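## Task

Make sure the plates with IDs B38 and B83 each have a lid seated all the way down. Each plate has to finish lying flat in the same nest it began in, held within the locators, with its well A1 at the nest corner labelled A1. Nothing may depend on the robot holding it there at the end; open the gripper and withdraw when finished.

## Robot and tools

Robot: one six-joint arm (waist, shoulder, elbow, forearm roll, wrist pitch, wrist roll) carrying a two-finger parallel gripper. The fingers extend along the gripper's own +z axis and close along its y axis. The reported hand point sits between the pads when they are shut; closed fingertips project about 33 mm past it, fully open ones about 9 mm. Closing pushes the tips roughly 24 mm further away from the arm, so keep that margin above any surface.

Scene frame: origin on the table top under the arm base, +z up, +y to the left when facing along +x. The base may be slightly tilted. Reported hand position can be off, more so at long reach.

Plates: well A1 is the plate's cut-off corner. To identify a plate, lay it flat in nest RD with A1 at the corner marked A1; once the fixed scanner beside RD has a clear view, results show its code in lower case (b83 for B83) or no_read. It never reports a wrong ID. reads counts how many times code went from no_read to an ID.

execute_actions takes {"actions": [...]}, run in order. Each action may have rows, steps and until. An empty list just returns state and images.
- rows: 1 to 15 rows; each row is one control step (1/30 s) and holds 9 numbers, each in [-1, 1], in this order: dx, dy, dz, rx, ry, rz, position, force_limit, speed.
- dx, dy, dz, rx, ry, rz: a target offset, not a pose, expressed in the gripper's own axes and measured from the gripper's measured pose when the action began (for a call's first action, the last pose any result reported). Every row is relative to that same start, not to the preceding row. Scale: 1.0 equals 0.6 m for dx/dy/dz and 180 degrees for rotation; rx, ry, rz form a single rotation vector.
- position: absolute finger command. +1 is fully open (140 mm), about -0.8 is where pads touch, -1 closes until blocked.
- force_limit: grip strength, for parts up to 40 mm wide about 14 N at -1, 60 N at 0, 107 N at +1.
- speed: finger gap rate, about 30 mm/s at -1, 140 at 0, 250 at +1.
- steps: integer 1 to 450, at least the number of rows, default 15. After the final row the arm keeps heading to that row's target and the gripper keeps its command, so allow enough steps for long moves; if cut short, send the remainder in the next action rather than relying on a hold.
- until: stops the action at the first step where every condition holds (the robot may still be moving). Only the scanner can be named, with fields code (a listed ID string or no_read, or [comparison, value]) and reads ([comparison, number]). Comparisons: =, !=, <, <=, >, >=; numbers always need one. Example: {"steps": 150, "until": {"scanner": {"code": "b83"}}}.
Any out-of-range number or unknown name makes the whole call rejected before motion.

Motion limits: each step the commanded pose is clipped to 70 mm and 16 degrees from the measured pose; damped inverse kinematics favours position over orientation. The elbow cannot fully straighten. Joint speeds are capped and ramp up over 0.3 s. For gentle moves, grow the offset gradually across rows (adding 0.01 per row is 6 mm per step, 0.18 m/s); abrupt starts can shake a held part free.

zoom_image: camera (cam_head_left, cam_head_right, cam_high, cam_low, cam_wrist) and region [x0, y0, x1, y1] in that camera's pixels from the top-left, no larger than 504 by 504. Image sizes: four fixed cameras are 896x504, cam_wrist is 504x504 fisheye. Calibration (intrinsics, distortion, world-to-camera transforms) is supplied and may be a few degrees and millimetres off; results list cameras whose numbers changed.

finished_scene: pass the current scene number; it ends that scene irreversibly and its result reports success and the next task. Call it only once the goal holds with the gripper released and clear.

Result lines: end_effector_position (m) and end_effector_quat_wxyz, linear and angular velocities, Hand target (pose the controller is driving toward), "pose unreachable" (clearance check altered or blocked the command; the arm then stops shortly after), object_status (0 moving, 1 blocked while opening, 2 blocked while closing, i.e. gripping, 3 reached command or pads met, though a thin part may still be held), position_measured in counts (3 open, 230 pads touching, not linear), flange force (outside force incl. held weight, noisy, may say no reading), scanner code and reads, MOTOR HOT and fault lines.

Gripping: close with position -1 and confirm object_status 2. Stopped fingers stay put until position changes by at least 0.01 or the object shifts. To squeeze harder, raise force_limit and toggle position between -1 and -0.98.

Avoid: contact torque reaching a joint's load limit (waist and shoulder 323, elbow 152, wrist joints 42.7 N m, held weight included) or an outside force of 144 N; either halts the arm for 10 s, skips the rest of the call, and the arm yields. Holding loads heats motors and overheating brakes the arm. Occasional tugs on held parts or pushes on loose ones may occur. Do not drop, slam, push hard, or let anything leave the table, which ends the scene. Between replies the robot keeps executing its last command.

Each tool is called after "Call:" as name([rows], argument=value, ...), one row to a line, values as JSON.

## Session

Call:
execute_actions(actions=[])

Scene clock: 0.00 s.
end_effector_position=(+0.4814, +0.0009, +0.1965) position_measured=3 object_status=3 end_effector_quat_wxyz=(+0.025, +0.970, +0.240, -0.027) end_effector_velocity=(+0.000, -0.000, +0.000) end_effector_angular_velocity=(-0.001, -0.000, +0.001)
Joint positions: [-0.059  0.031  2.102 -0.077  1.044  1.103]
Joint velocities: [-0.    -0.    -0.    -0.001 -0.    -0.   ]
Flange force (N, the push that the arm receives, along the gripper's own x y z axes): no reading
Hand target: +0.481, +0.001, +0.196; +0.025, +0.970, +0.240, -0.027
scanner: code=no_read reads=0
camera_calibration (this result's frames):
cam_wrist: T_world_to_cam=[[0.330559, -0.938671, 0.0981245, -0.189417], [-0.85127, -0.251647, 0.460449, 0.325992], [-0.407517, -0.235736, -0.882246, 0.570832], [0, 0, 0, 1]] pos_world=[0.572744, 0.0388005, 0.372098]

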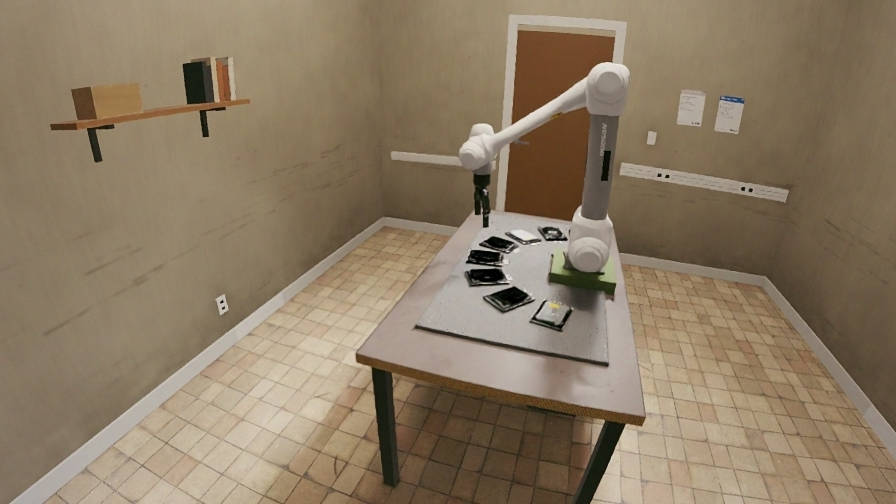

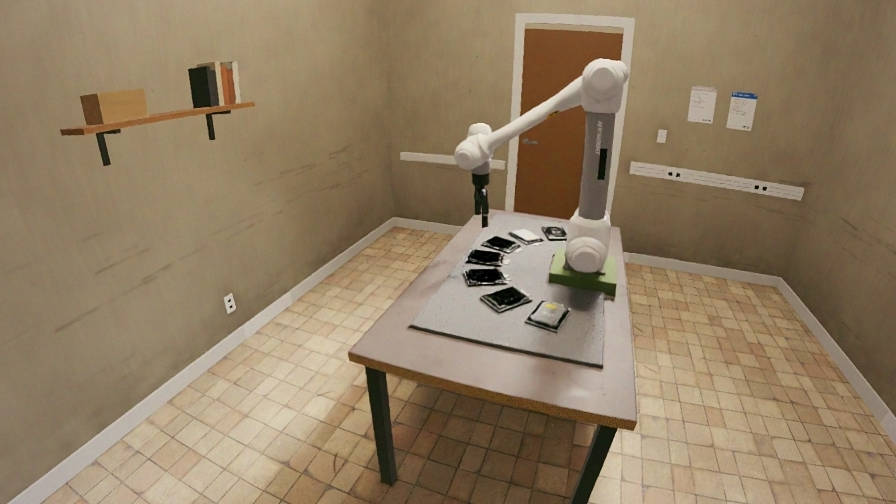

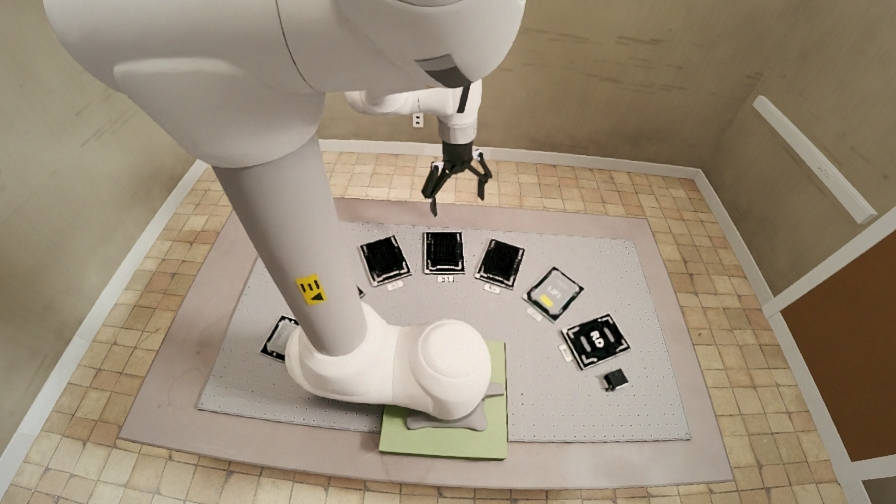

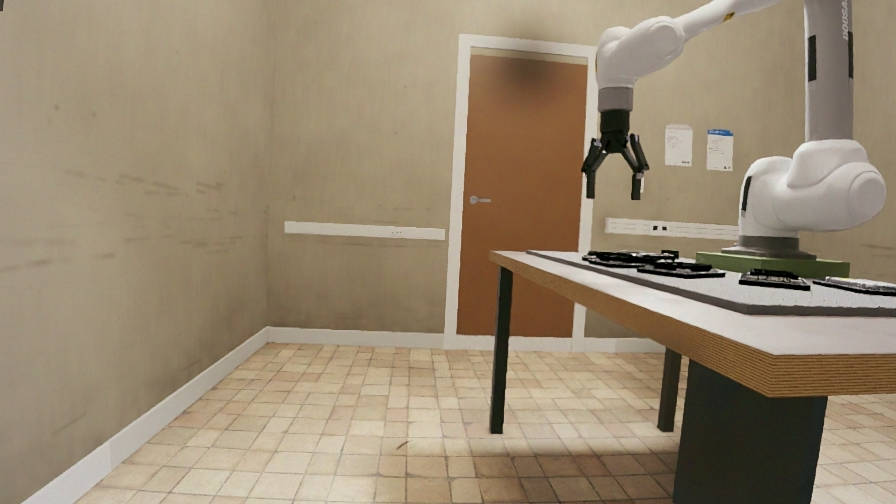

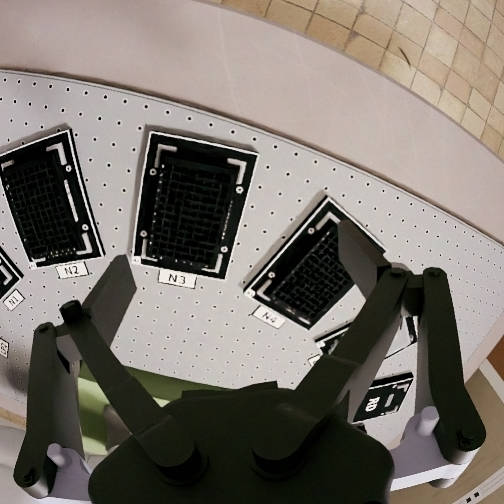

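Call:
zoom_image(camera="cam_high", region=[340, 215, 660, 400])

Call:
zoom_image(camera="cam_wrist", region=[0, 110, 280, 320])

Call:
zoom_image(camera="cam_head_left", region=[450, 215, 600, 340])

Region (340, 215, 660, 400) of cam_high's 896x504 image, scaled by 1.575, with more detail than that image has; it fills the top 291 rows of this view, and the rest is white.

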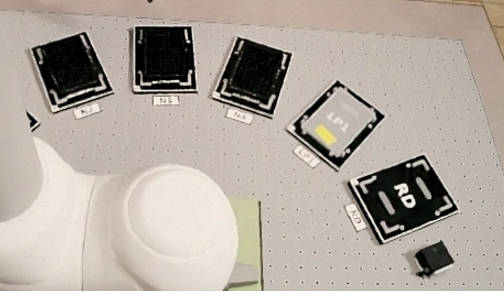

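Region (0, 110, 280, 320) of cam_wrist's 504x504 image, scaled by 1.800, with more detail than that image has; it fills the top 378 rows of this view, and the rest is white.

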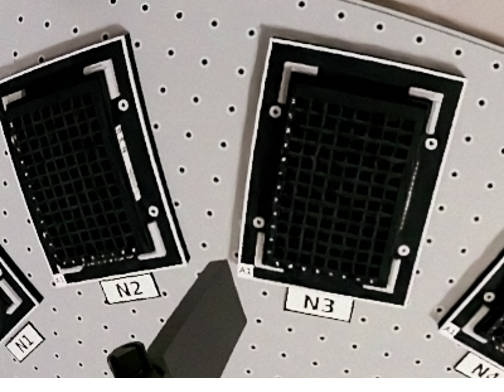

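Region (450, 215, 600, 340) of cam_head_left's 896x504 image, scaled by 3.360, with more detail than that image has.

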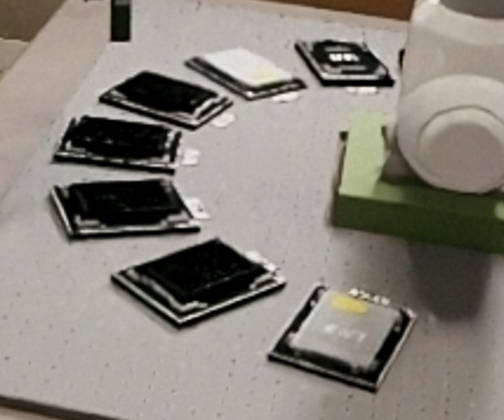

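Call:
zoom_image(camera="cam_wrist", region=[40, 150, 110, 240])

Call:
zoom_image(camera="cam_wrist", region=[190, 150, 270, 270])

Region (40, 150, 110, 240) of cam_wrist's 504x504 image, scaled by 5.600, with more detail than that image has.

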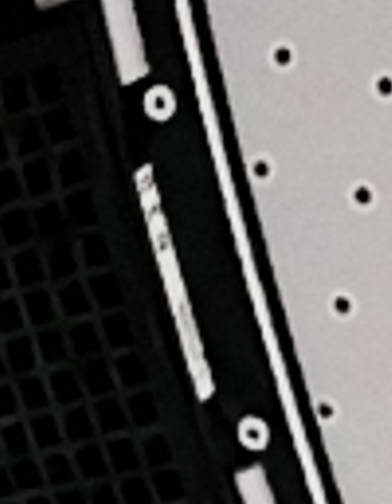

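Region (190, 150, 270, 270) of cam_wrist's 504x504 image, scaled by 4.200, with more detail than that image has.

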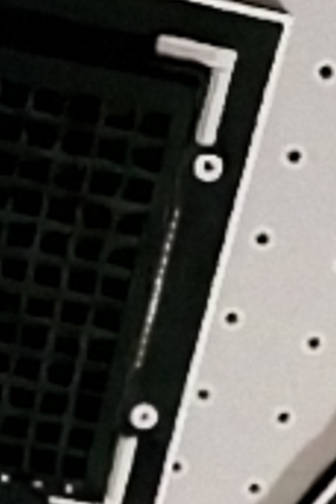

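Call:
zoom_image(camera="cam_wrist", region=[224, 180, 444, 440])

Call:
zoom_image(camera="cam_high", region=[460, 225, 650, 395])

Region (224, 180, 444, 440) of cam_wrist's 504x504 image, scaled by 1.938, with more detail than that image has; it fills the left 426 columns of this view, and the rest is white.

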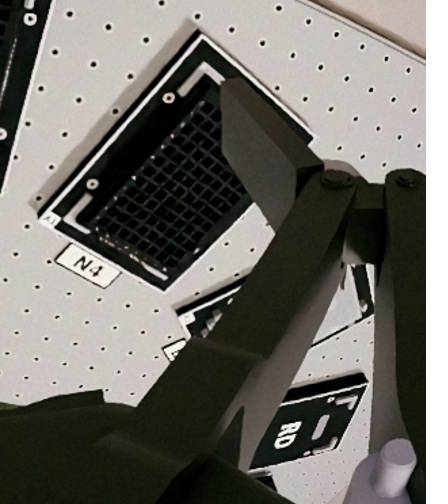

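Region (460, 225, 650, 395) of cam_high's 896x504 image, scaled by 2.653, with more detail than that image has; it fills the top 451 rows of this view, and the rest is white.

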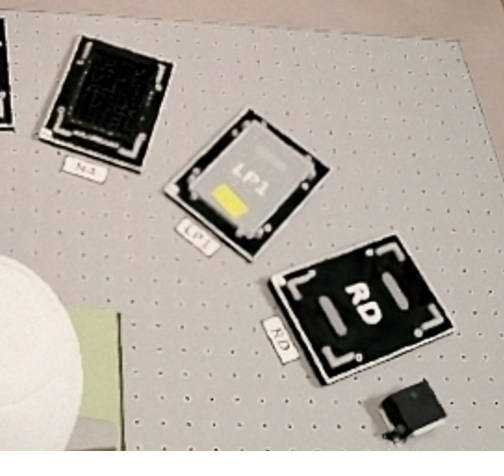

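Call:
execute_actions([
  {"rows": [[-0.0020,0.0012,0.0023,0.0047,-0.0025,0.0074,1,-0.4,0],[-0.0075,0.0047,0.0089,0.0179,-0.0096,0.0281,1,-0.4,0],[-0.0161,0.0101,0.0190,0.0383,-0.0206,0.0602,1,-0.4,0],[-0.0271,0.0170,0.0320,0.0645,-0.0347,0.1015,1,-0.4,0],[-0.0401,0.0252,0.0473,0.0954,-0.0514,0.1501,1,-0.4,0],[-0.0545,0.0341,0.0643,0.1295,-0.0697,0.2037,1,-0.4,0],[-0.0696,0.0437,0.0822,0.1656,-0.0892,0.2605,1,-0.4,0],[-0.0851,0.0533,0.1004,0.2023,-0.1089,0.3183,1,-0.4,0],[-0.1002,0.0629,0.1183,0.2384,-0.1284,0.3751,1,-0.4,0],[-0.1146,0.0718,0.1353,0.2725,-0.1467,0.4287,1,-0.4,0],[-0.1276,0.0800,0.1506,0.3034,-0.1634,0.4773,1,-0.4,0],[-0.1386,0.0869,0.1636,0.3296,-0.1775,0.5186,1,-0.4,0],[-0.1472,0.0923,0.1737,0.3500,-0.1885,0.5507,1,-0.4,0],[-0.1527,0.0958,0.1803,0.3632,-0.1956,0.5714,1,-0.4,0],[-0.1547,0.0970,0.1826,0.3679,-0.1981,0.5788,1,-0.4,0]], "steps": 38},
])

Scene clock: 7.07 s.
end_effector_position=(+0.4235, -0.1021, +0.0955) position_measured=3 object_status=3 end_effector_quat_wxyz=(-0.341, +0.676, -0.561, -0.334) end_effector_velocity=(-0.004, -0.000, -0.002) end_effector_angular_velocity=(+0.557, +0.814, -1.500)
Joint positions: [-0.801  0.487  2.102  0.596  1.43   1.824]
Joint velocities: [-0.491  0.161  0.276  0.661  0.071  0.854]
Flange force (N, the push that the arm receives, along the gripper's own x y z axes): [4.1 3.0 3.3]
Hand target: +0.423, -0.102, +0.095; -0.361, +0.606, -0.617, -0.351
Off the commanded pose: 0.002 m, 11 deg.
scanner: code=no_read reads=0
camera_calibration (this result's frames):
cam_wrist: T_world_to_cam=[[-0.992517, -0.100441, 0.069443, 0.391605], [0.0531719, 0.156454, 0.986253, -0.0943554], [-0.109925, 0.982565, -0.149942, 0.3623], [0, 0, 0, 1]] pos_world=[0.433517, -0.301887, 0.120188]

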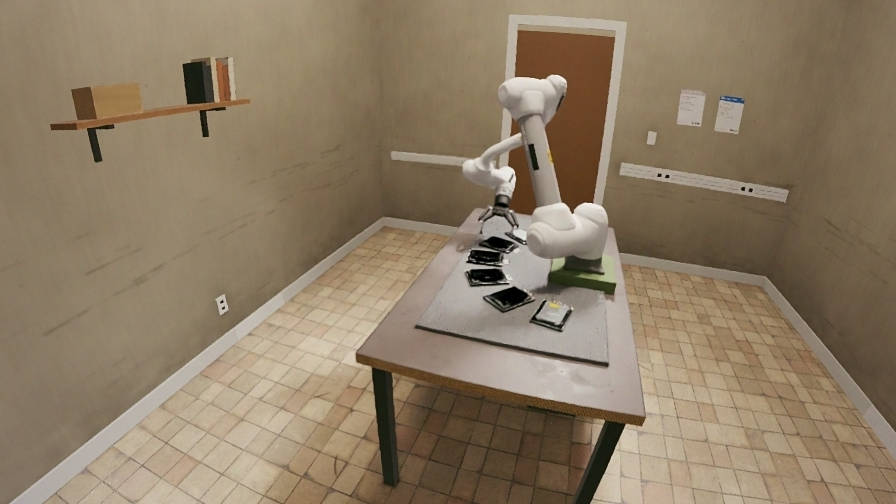

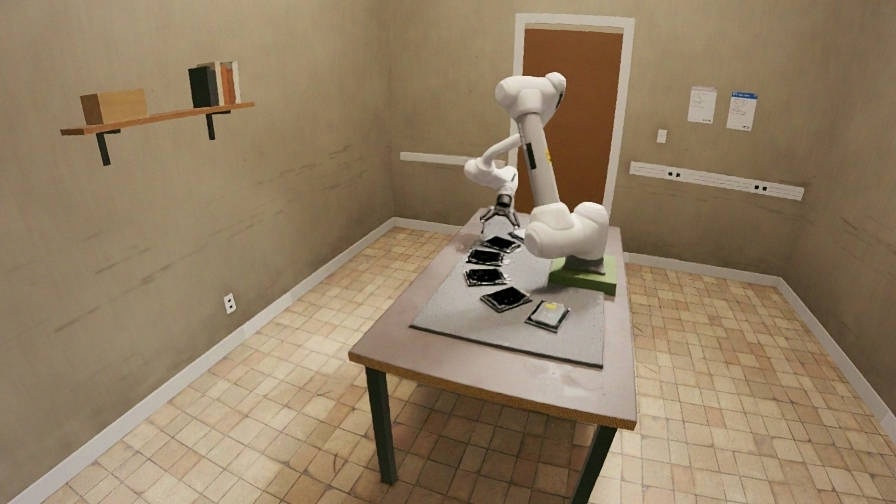

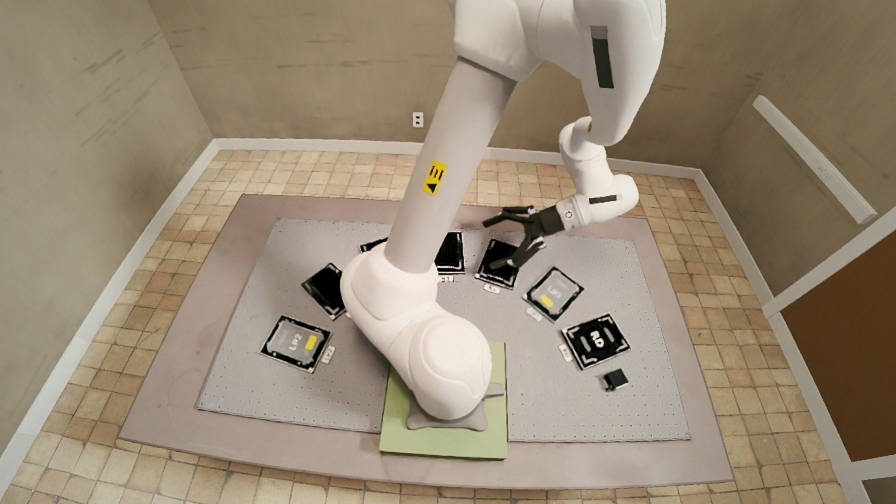

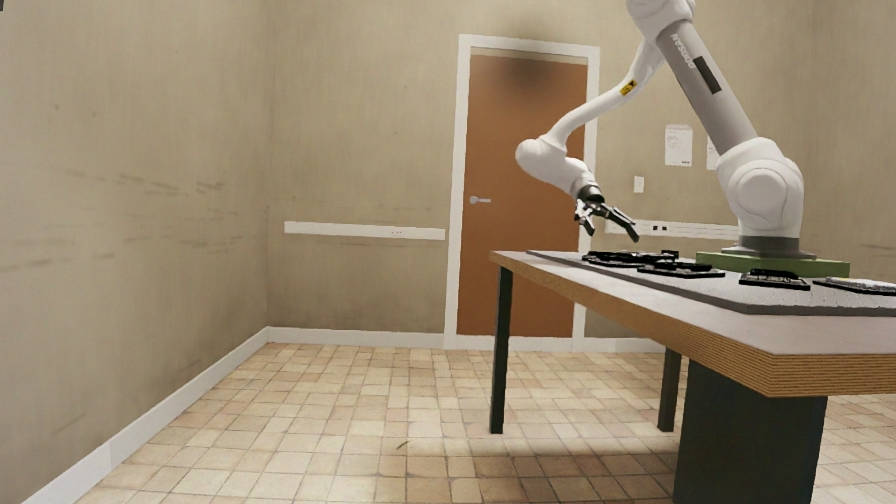

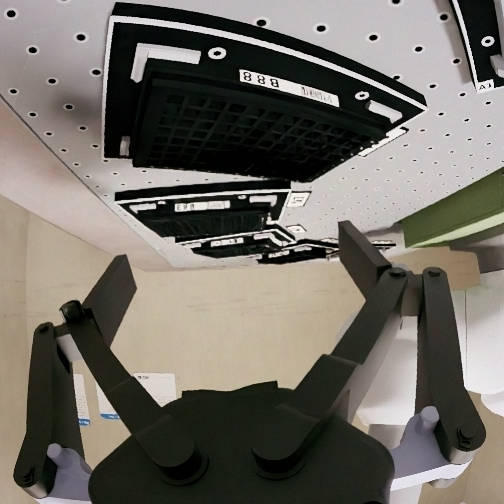

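Call:
zoom_image(camera="cam_wrist", region=[220, 50, 360, 120])

Call:
zoom_image(camera="cam_wrist", region=[150, 185, 270, 265])

Region (220, 50, 360, 120) of cam_wrist's 504x504 image, scaled by 3.600, with more detail than that image has.

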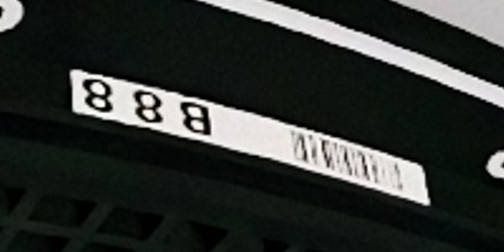

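Region (150, 185, 270, 265) of cam_wrist's 504x504 image, scaled by 4.200, with more detail than that image has.

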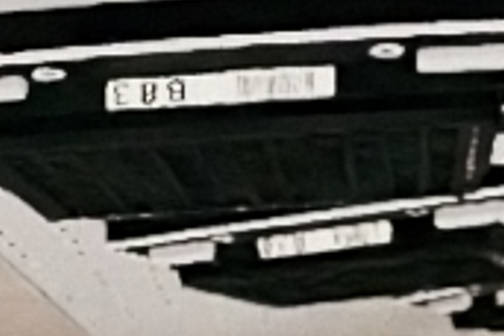

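Call:
zoom_image(camera="cam_wrist", region=[200, 228, 260, 258])

Call:
execute_actions(actions=[])

Region (200, 228, 260, 258) of cam_wrist's 504x504 image, scaled by 8.400, with more detail than that image has.

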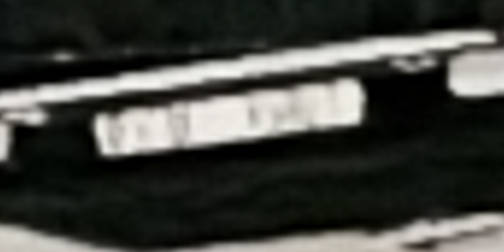

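Scene clock: 7.27 s.
end_effector_position=(+0.4233, -0.1024, +0.0953) position_measured=3 object_status=3 end_effector_quat_wxyz=(-0.360, +0.608, -0.615, -0.350) end_effector_velocity=(+0.002, -0.001, +0.001) end_effector_angular_velocity=(+0.022, +0.035, -0.069)
Joint positions: [-0.85   0.501  2.133  0.663  1.433  1.911]
Joint velocities: [-0.02   0.003  0.013  0.032 -0.     0.04 ]
Flange force (N, the push that the arm receives, along the gripper's own x y z axes): [4.9 0.4 1.0]
Hand target: +0.423, -0.102, +0.095; -0.361, +0.606, -0.617, -0.351
Off the commanded pose: 0.002 m, 1 deg.
scanner: code=no_read reads=0
camera_calibration (this result's frames):
cam_wrist: T_world_to_cam=[[-0.987611, 0.0440064, 0.150625, 0.396351], [0.153954, 0.085936, 0.984334, -0.143836], [0.0303729, 0.995328, -0.0916463, 0.298836], [0, 0, 0, 1]] pos_world=[0.404508, -0.302521, 0.10927]

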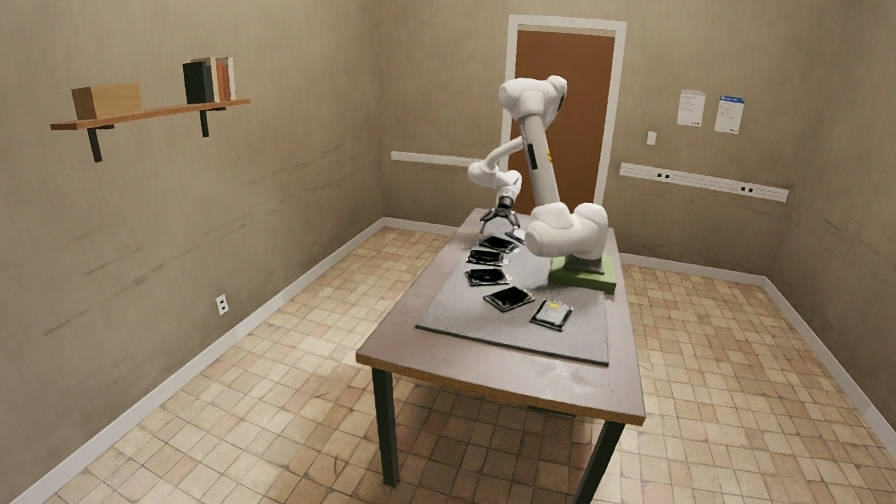

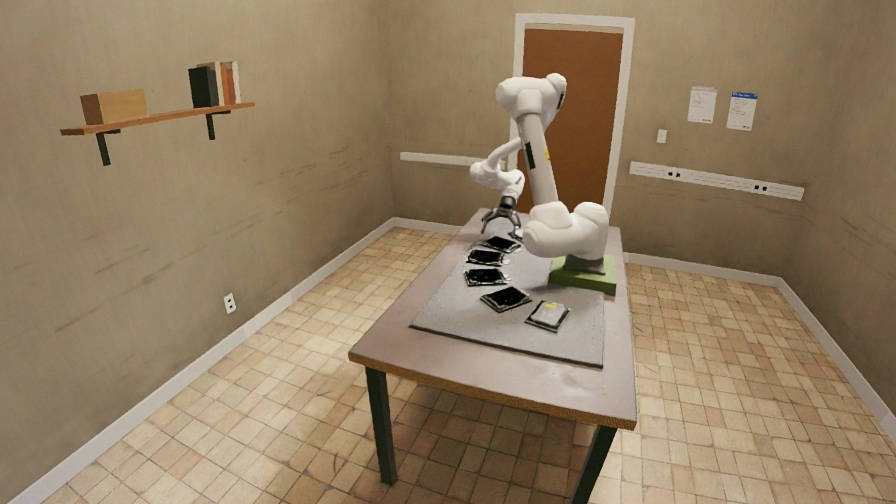

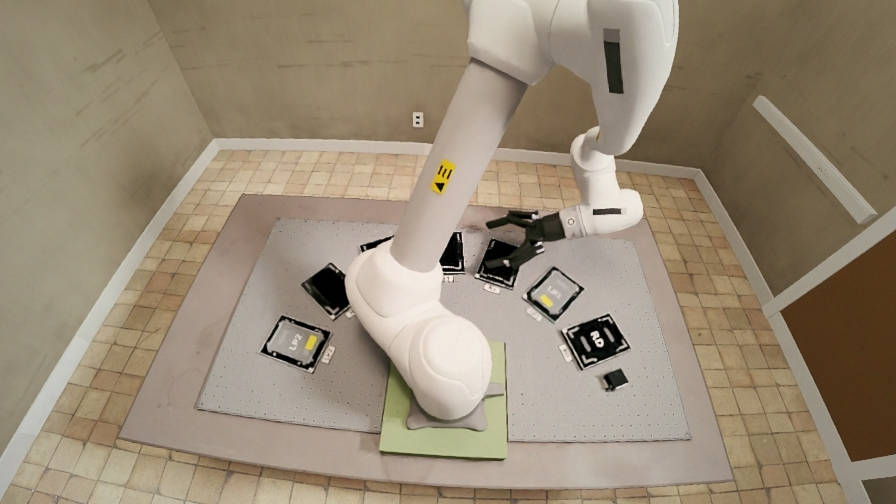

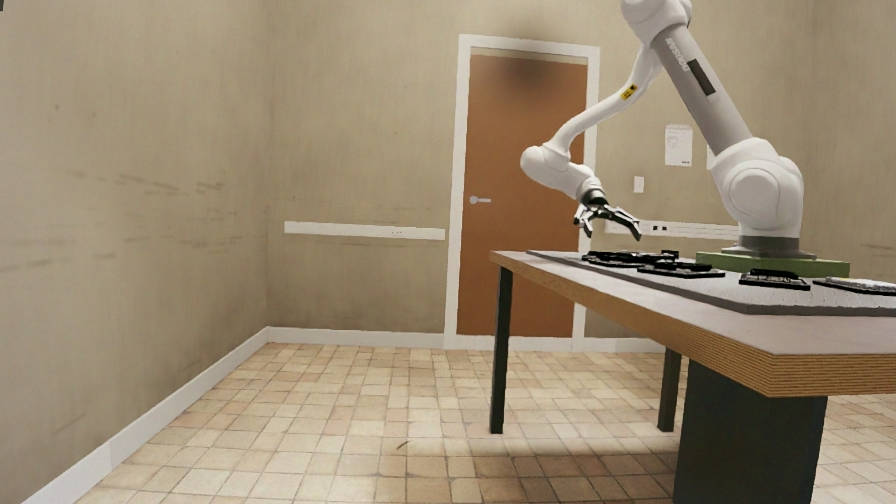

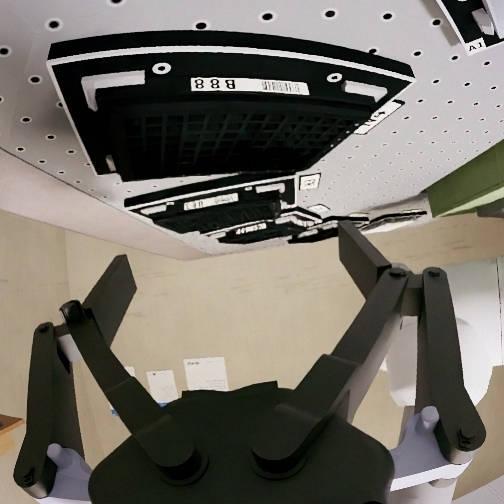

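Call:
zoom_image(camera="cam_wrist", region=[225, 212, 285, 242])

Call:
zoom_image(camera="cam_wrist", region=[170, 185, 290, 245])

Region (225, 212, 285, 242) of cam_wrist's 504x504 image, scaled by 8.400, with more detail than that image has.

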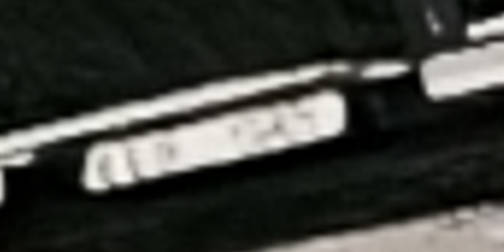

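Region (170, 185, 290, 245) of cam_wrist's 504x504 image, scaled by 4.200, with more detail than that image has.

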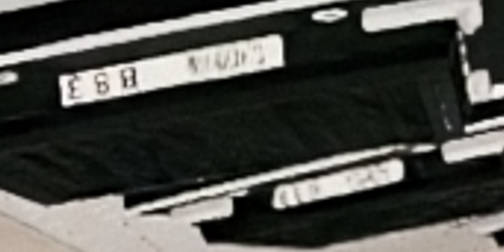

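Call:
zoom_image(camera="cam_wrist", region=[384, 0, 504, 120])

Call:
zoom_image(camera="cam_high", region=[505, 255, 605, 335])

Region (384, 0, 504, 120) of cam_wrist's 504x504 image, scaled by 4.200, with more detail than that image has.

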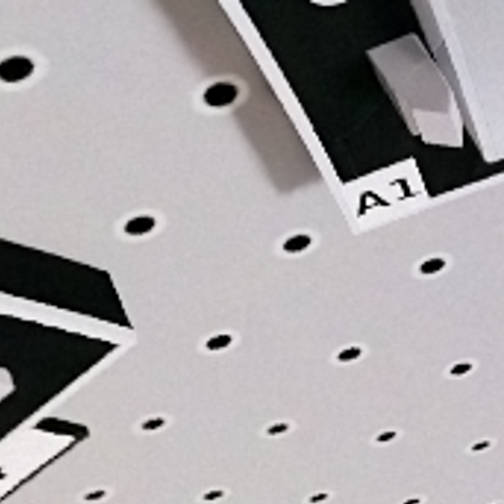

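Region (505, 255, 605, 335) of cam_high's 896x504 image, scaled by 5.040, with more detail than that image has; it fills the top 403 rows of this view, and the rest is white.

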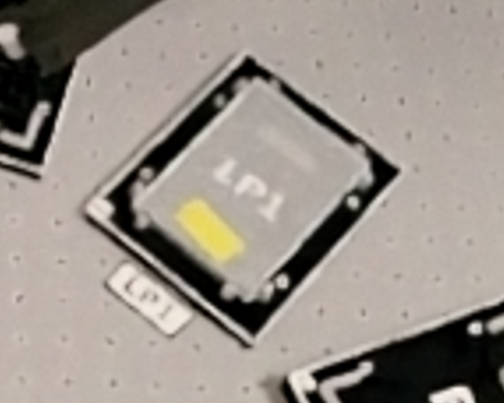

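Call:
execute_actions([
  {"rows": [[0.0021,0.0025,-0.0038,-0.0018,0.0040,-0.0030,0.4,-0.4,0],[0.0082,0.0094,-0.0144,-0.0068,0.0152,-0.0115,0.4,-0.4,0],[0.0175,0.0201,-0.0308,-0.0146,0.0326,-0.0247,0.4,-0.4,0],[0.0295,0.0339,-0.0520,-0.0245,0.0550,-0.0416,0.4,-0.4,0],[0.0436,0.0501,-0.0769,-0.0363,0.0813,-0.0615,0.4,-0.4,0],[0.0592,0.0680,-0.1044,-0.0493,0.1104,-0.0835,0.4,-0.4,0],[0.0758,0.0869,-0.1335,-0.0630,0.1411,-0.1068,0.4,-0.4,0],[0.0926,0.1062,-0.1631,-0.0770,0.1724,-0.1305,0.4,-0.4,0],[0.1091,0.1252,-0.1921,-0.0907,0.2032,-0.1538,0.4,-0.4,0],[0.1247,0.1431,-0.2196,-0.1037,0.2323,-0.1758,0.4,-0.4,0],[0.1388,0.1593,-0.2445,-0.1154,0.2586,-0.1957,0.4,-0.4,0],[0.1581,0.1731,-0.2615,-0.1254,0.2809,-0.2126,0.4,-0.4,0],[0.1748,0.1839,-0.2737,-0.1331,0.2983,-0.2258,0.4,-0.4,0],[0.1882,0.1909,-0.2802,-0.1382,0.3096,-0.2343,0.4,-0.4,0],[0.1977,0.1934,-0.2797,-0.1400,0.3136,-0.2373,0.4,-0.4,0]], "steps": 30},
])

Call:
execute_actions(actions=[])

Scene clock: 11.17 s.
end_effector_position=(+0.3044, -0.3047, +0.0753) position_measured=78 object_status=3 end_effector_quat_wxyz=(-0.002, +0.928, -0.372, -0.003) end_effector_velocity=(-0.005, -0.004, -0.009) end_effector_angular_velocity=(-0.093, -0.071, +0.027)
Joint positions: [-0.904  0.089  2.319  0.002  0.734  1.464]
Joint velocities: [-0.01  -0.043  0.074 -0.009 -0.149 -0.03 ]
Flange force (N, the push that the arm receives, along the gripper's own x y z axes): [2.5 3.1 8.2]
Hand target: +0.304, -0.305, +0.075; -0.001, +0.929, -0.371, +0.000
Off the commanded pose: 0.001 m, 0 deg.
scanner: code=no_read reads=0
camera_calibration (this result's frames):
cam_wrist: T_world_to_cam=[[-0.789988, -0.610865, 0.0525655, 0.0385171], [-0.53863, 0.732409, 0.416479, 0.362201], [-0.292912, 0.300699, -0.907625, 0.45021], [0, 0, 0, 1]] pos_world=[0.357392, -0.377129, 0.255748]

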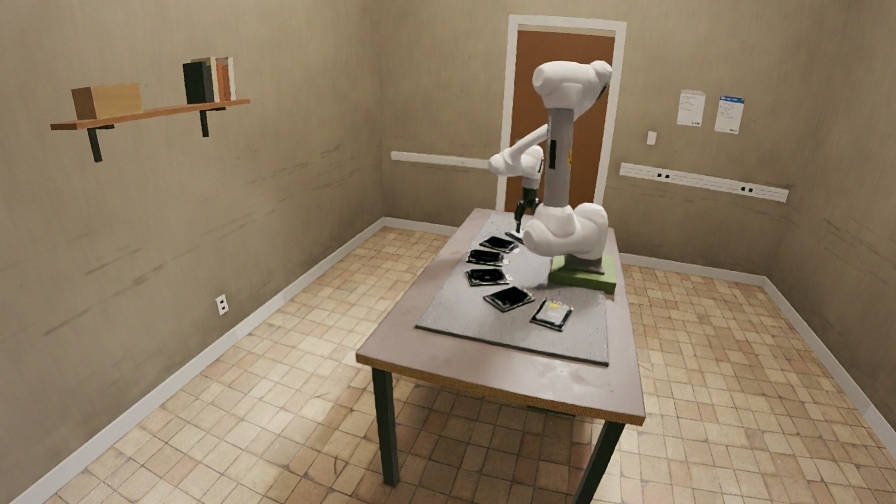

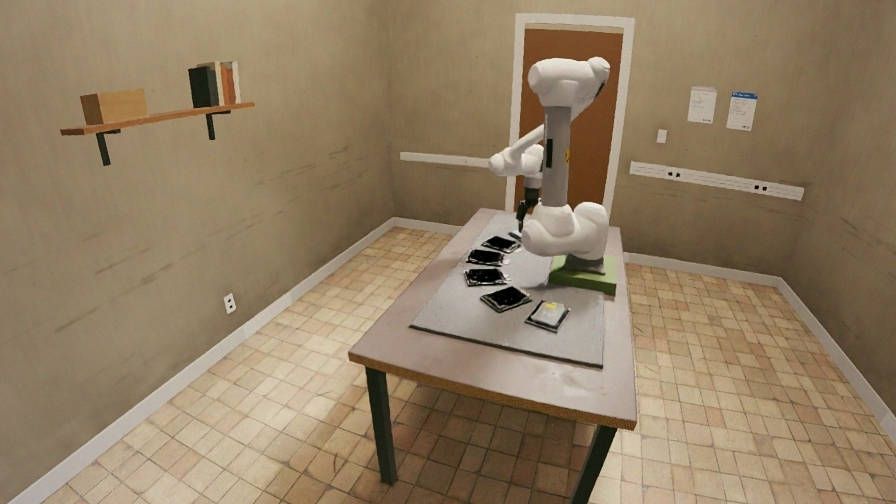

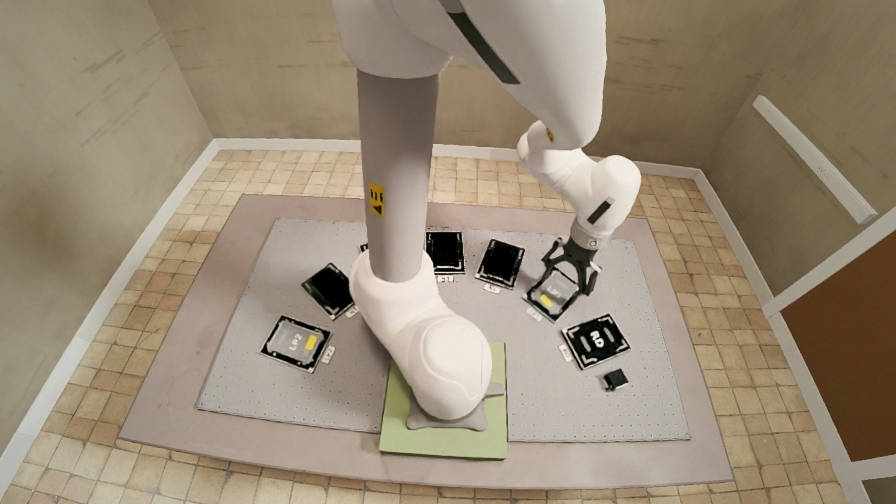

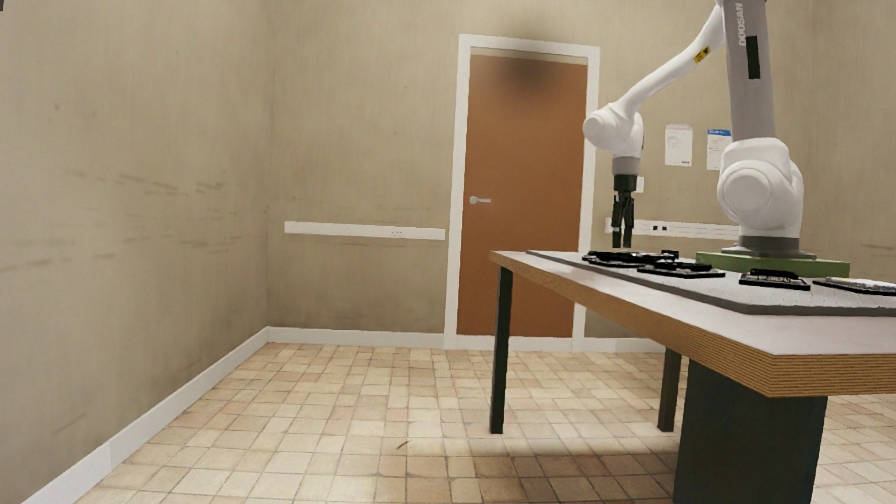

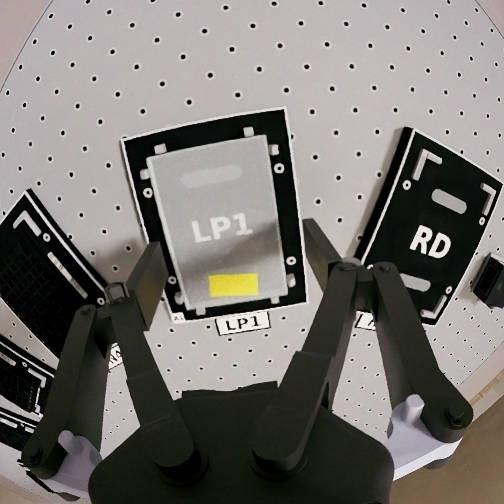

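Scene clock: 11.17 s.
end_effector_position=(+0.3044, -0.3047, +0.0753) position_measured=78 object_status=3 end_effector_quat_wxyz=(-0.002, +0.928, -0.372, -0.003) end_effector_velocity=(-0.005, -0.004, -0.009) end_effector_angular_velocity=(-0.093, -0.071, +0.027)
Joint positions: [-0.904  0.089  2.319  0.002  0.734  1.464]
Joint velocities: [-0.01  -0.043  0.074 -0.009 -0.149 -0.03 ]
Flange force (N, the push that the arm receives, along the gripper's own x y z axes): [2.5 3.1 8.2]
Hand target: +0.304, -0.305, +0.075; -0.001, +0.929, -0.371, +0.000
Off the commanded pose: 0.001 m, 0 deg.
scanner: code=no_read reads=0
camera_calibration (this result's frames):
cam_wrist: T_world_to_cam=[[-0.789988, -0.610865, 0.0525655, 0.0385171], [-0.53863, 0.732409, 0.416479, 0.362201], [-0.292912, 0.300699, -0.907625, 0.45021], [0, 0, 0, 1]] pos_world=[0.357392, -0.377129, 0.255748]

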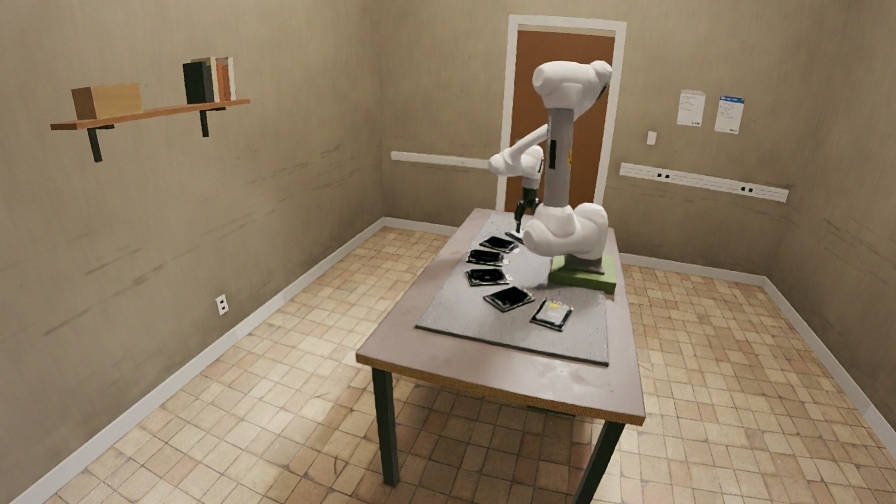

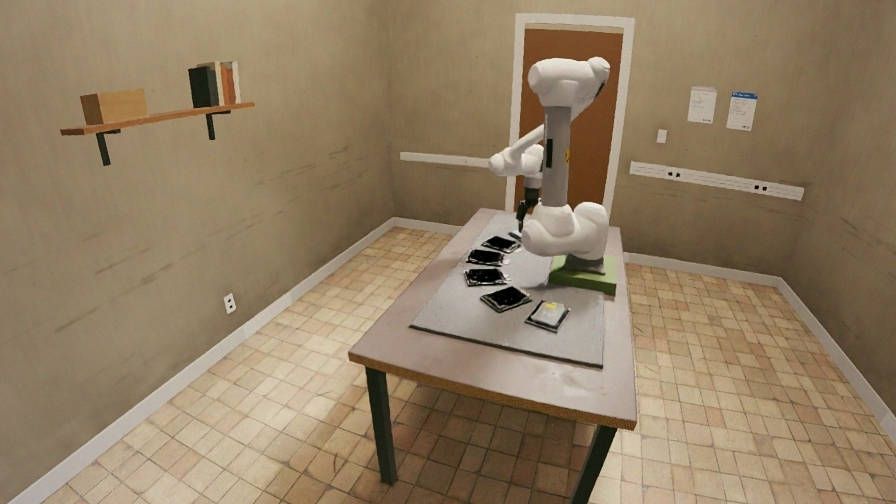

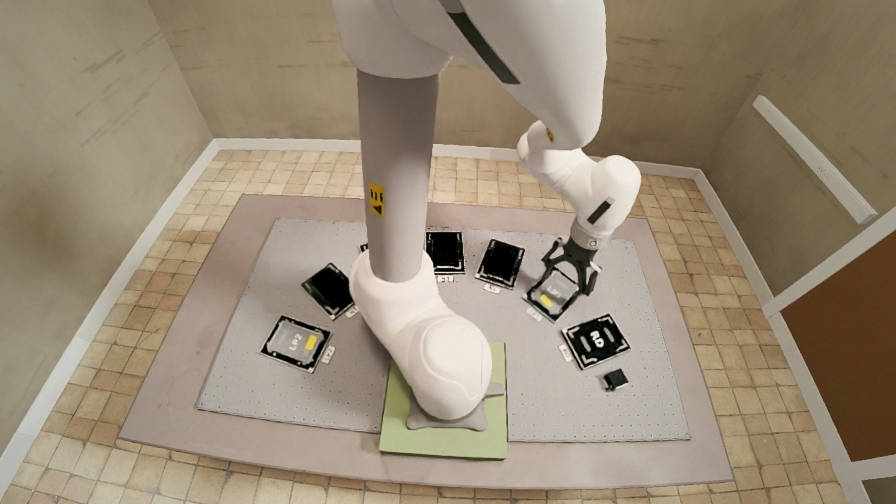

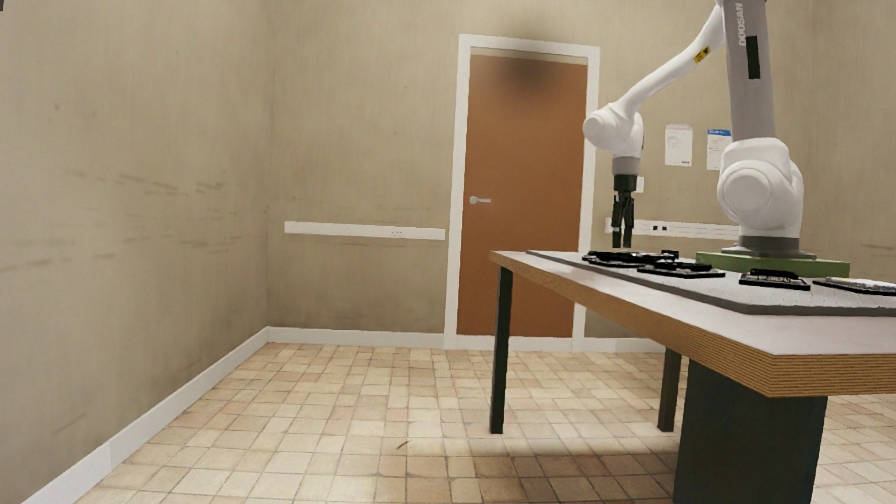

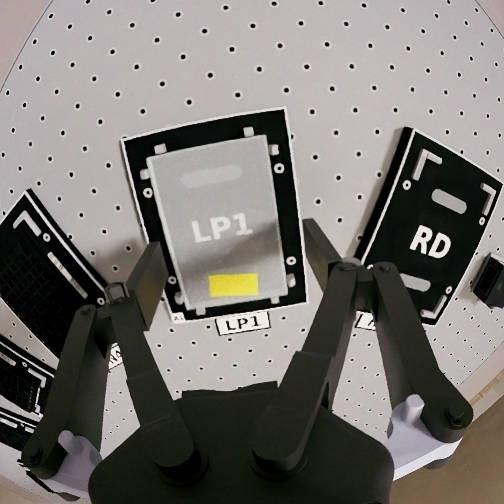

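Call:
execute_actions(actions=[])

Call:
zoom_image(camera="cam_wrist", region=[110, 80, 350, 340])

Scene clock: 11.43 s.
end_effector_position=(+0.3041, -0.3050, +0.0748) position_measured=78 object_status=3 end_effector_quat_wxyz=(-0.001, +0.929, -0.371, +0.000) end_effector_velocity=(+0.000, -0.000, +0.000) end_effector_angular_velocity=(-0.002, -0.002, -0.000)
Joint positions: [-0.905  0.087  2.323  0.001  0.726  1.462]
Joint velocities: [-0.    -0.001  0.001  0.    -0.002 -0.   ]
Flange force (N, the push that the arm receives, along the gripper's own x y z axes): [-4.0 2.0 4.0]
Hand target: +0.304, -0.305, +0.075; -0.001, +0.929, -0.371, +0.000
Off the commanded pose: 0.000 m, 0 deg.
scanner: code=no_read reads=0
camera_calibration (this result's frames):
cam_wrist: T_world_to_cam=[[-0.78941, -0.611607, 0.0526176, 0.03769], [-0.541132, 0.733787, 0.410771, 0.364062], [-0.28984, 0.295794, -0.910219, 0.447492], [0, 0, 0, 1]] pos_world=[0.35646, -0.376458, 0.255787]

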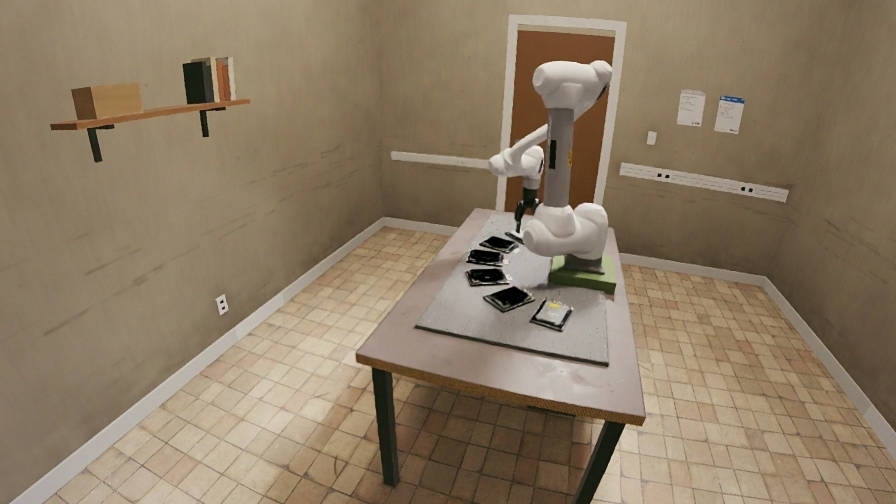

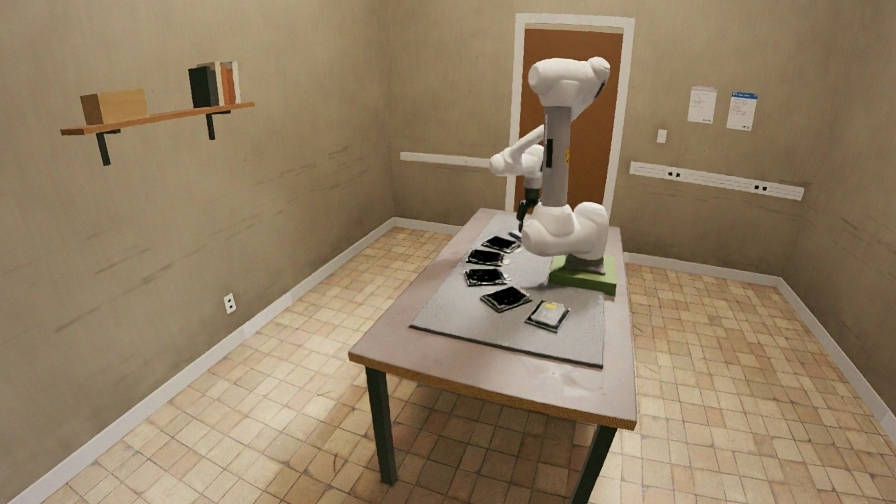

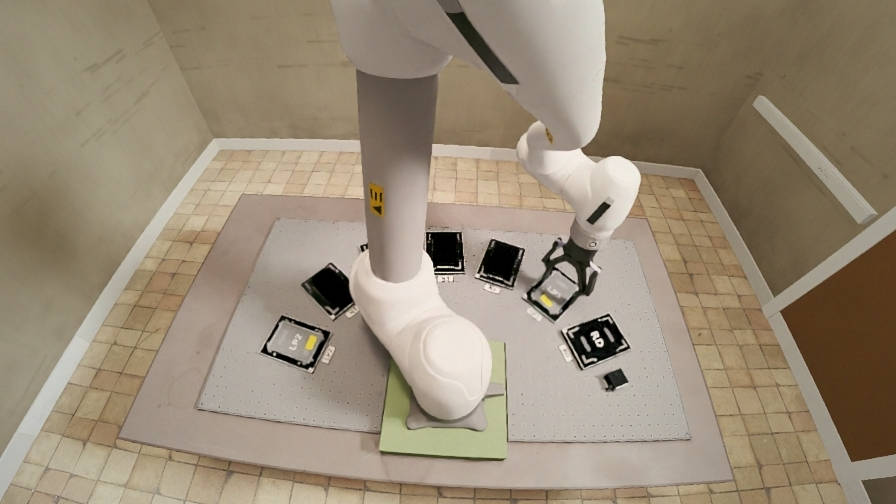

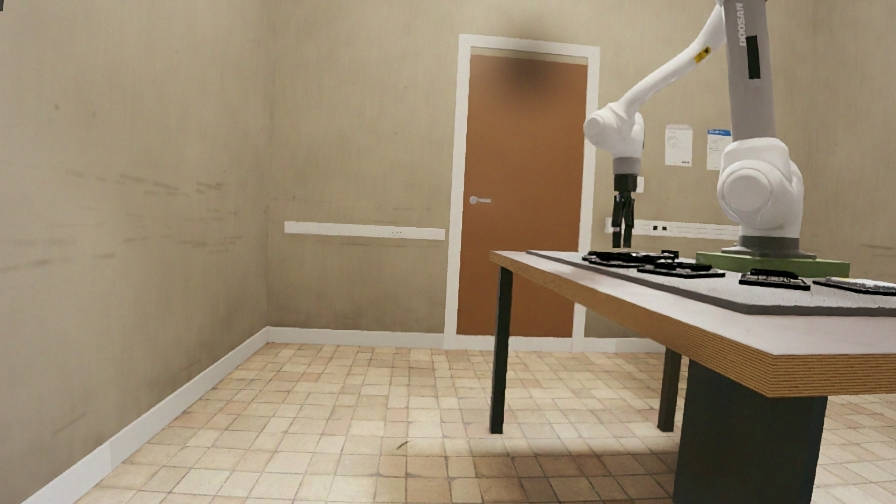

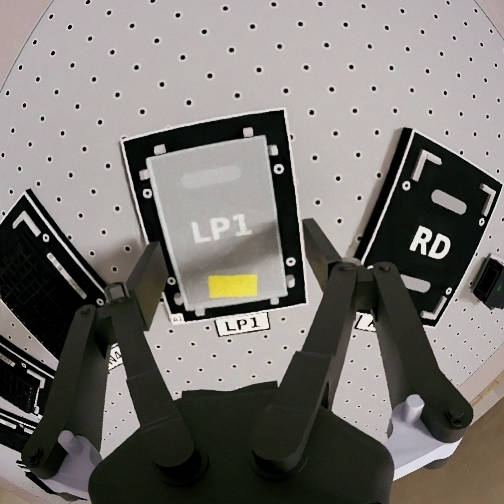

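Region (110, 80, 350, 340) of cam_wrist's 504x504 image, scaled by 1.938, with more detail than that image has; it fills the left 465 columns of this view, and the rest is white.

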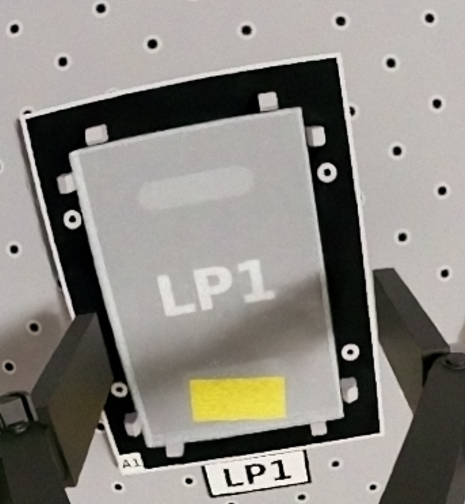

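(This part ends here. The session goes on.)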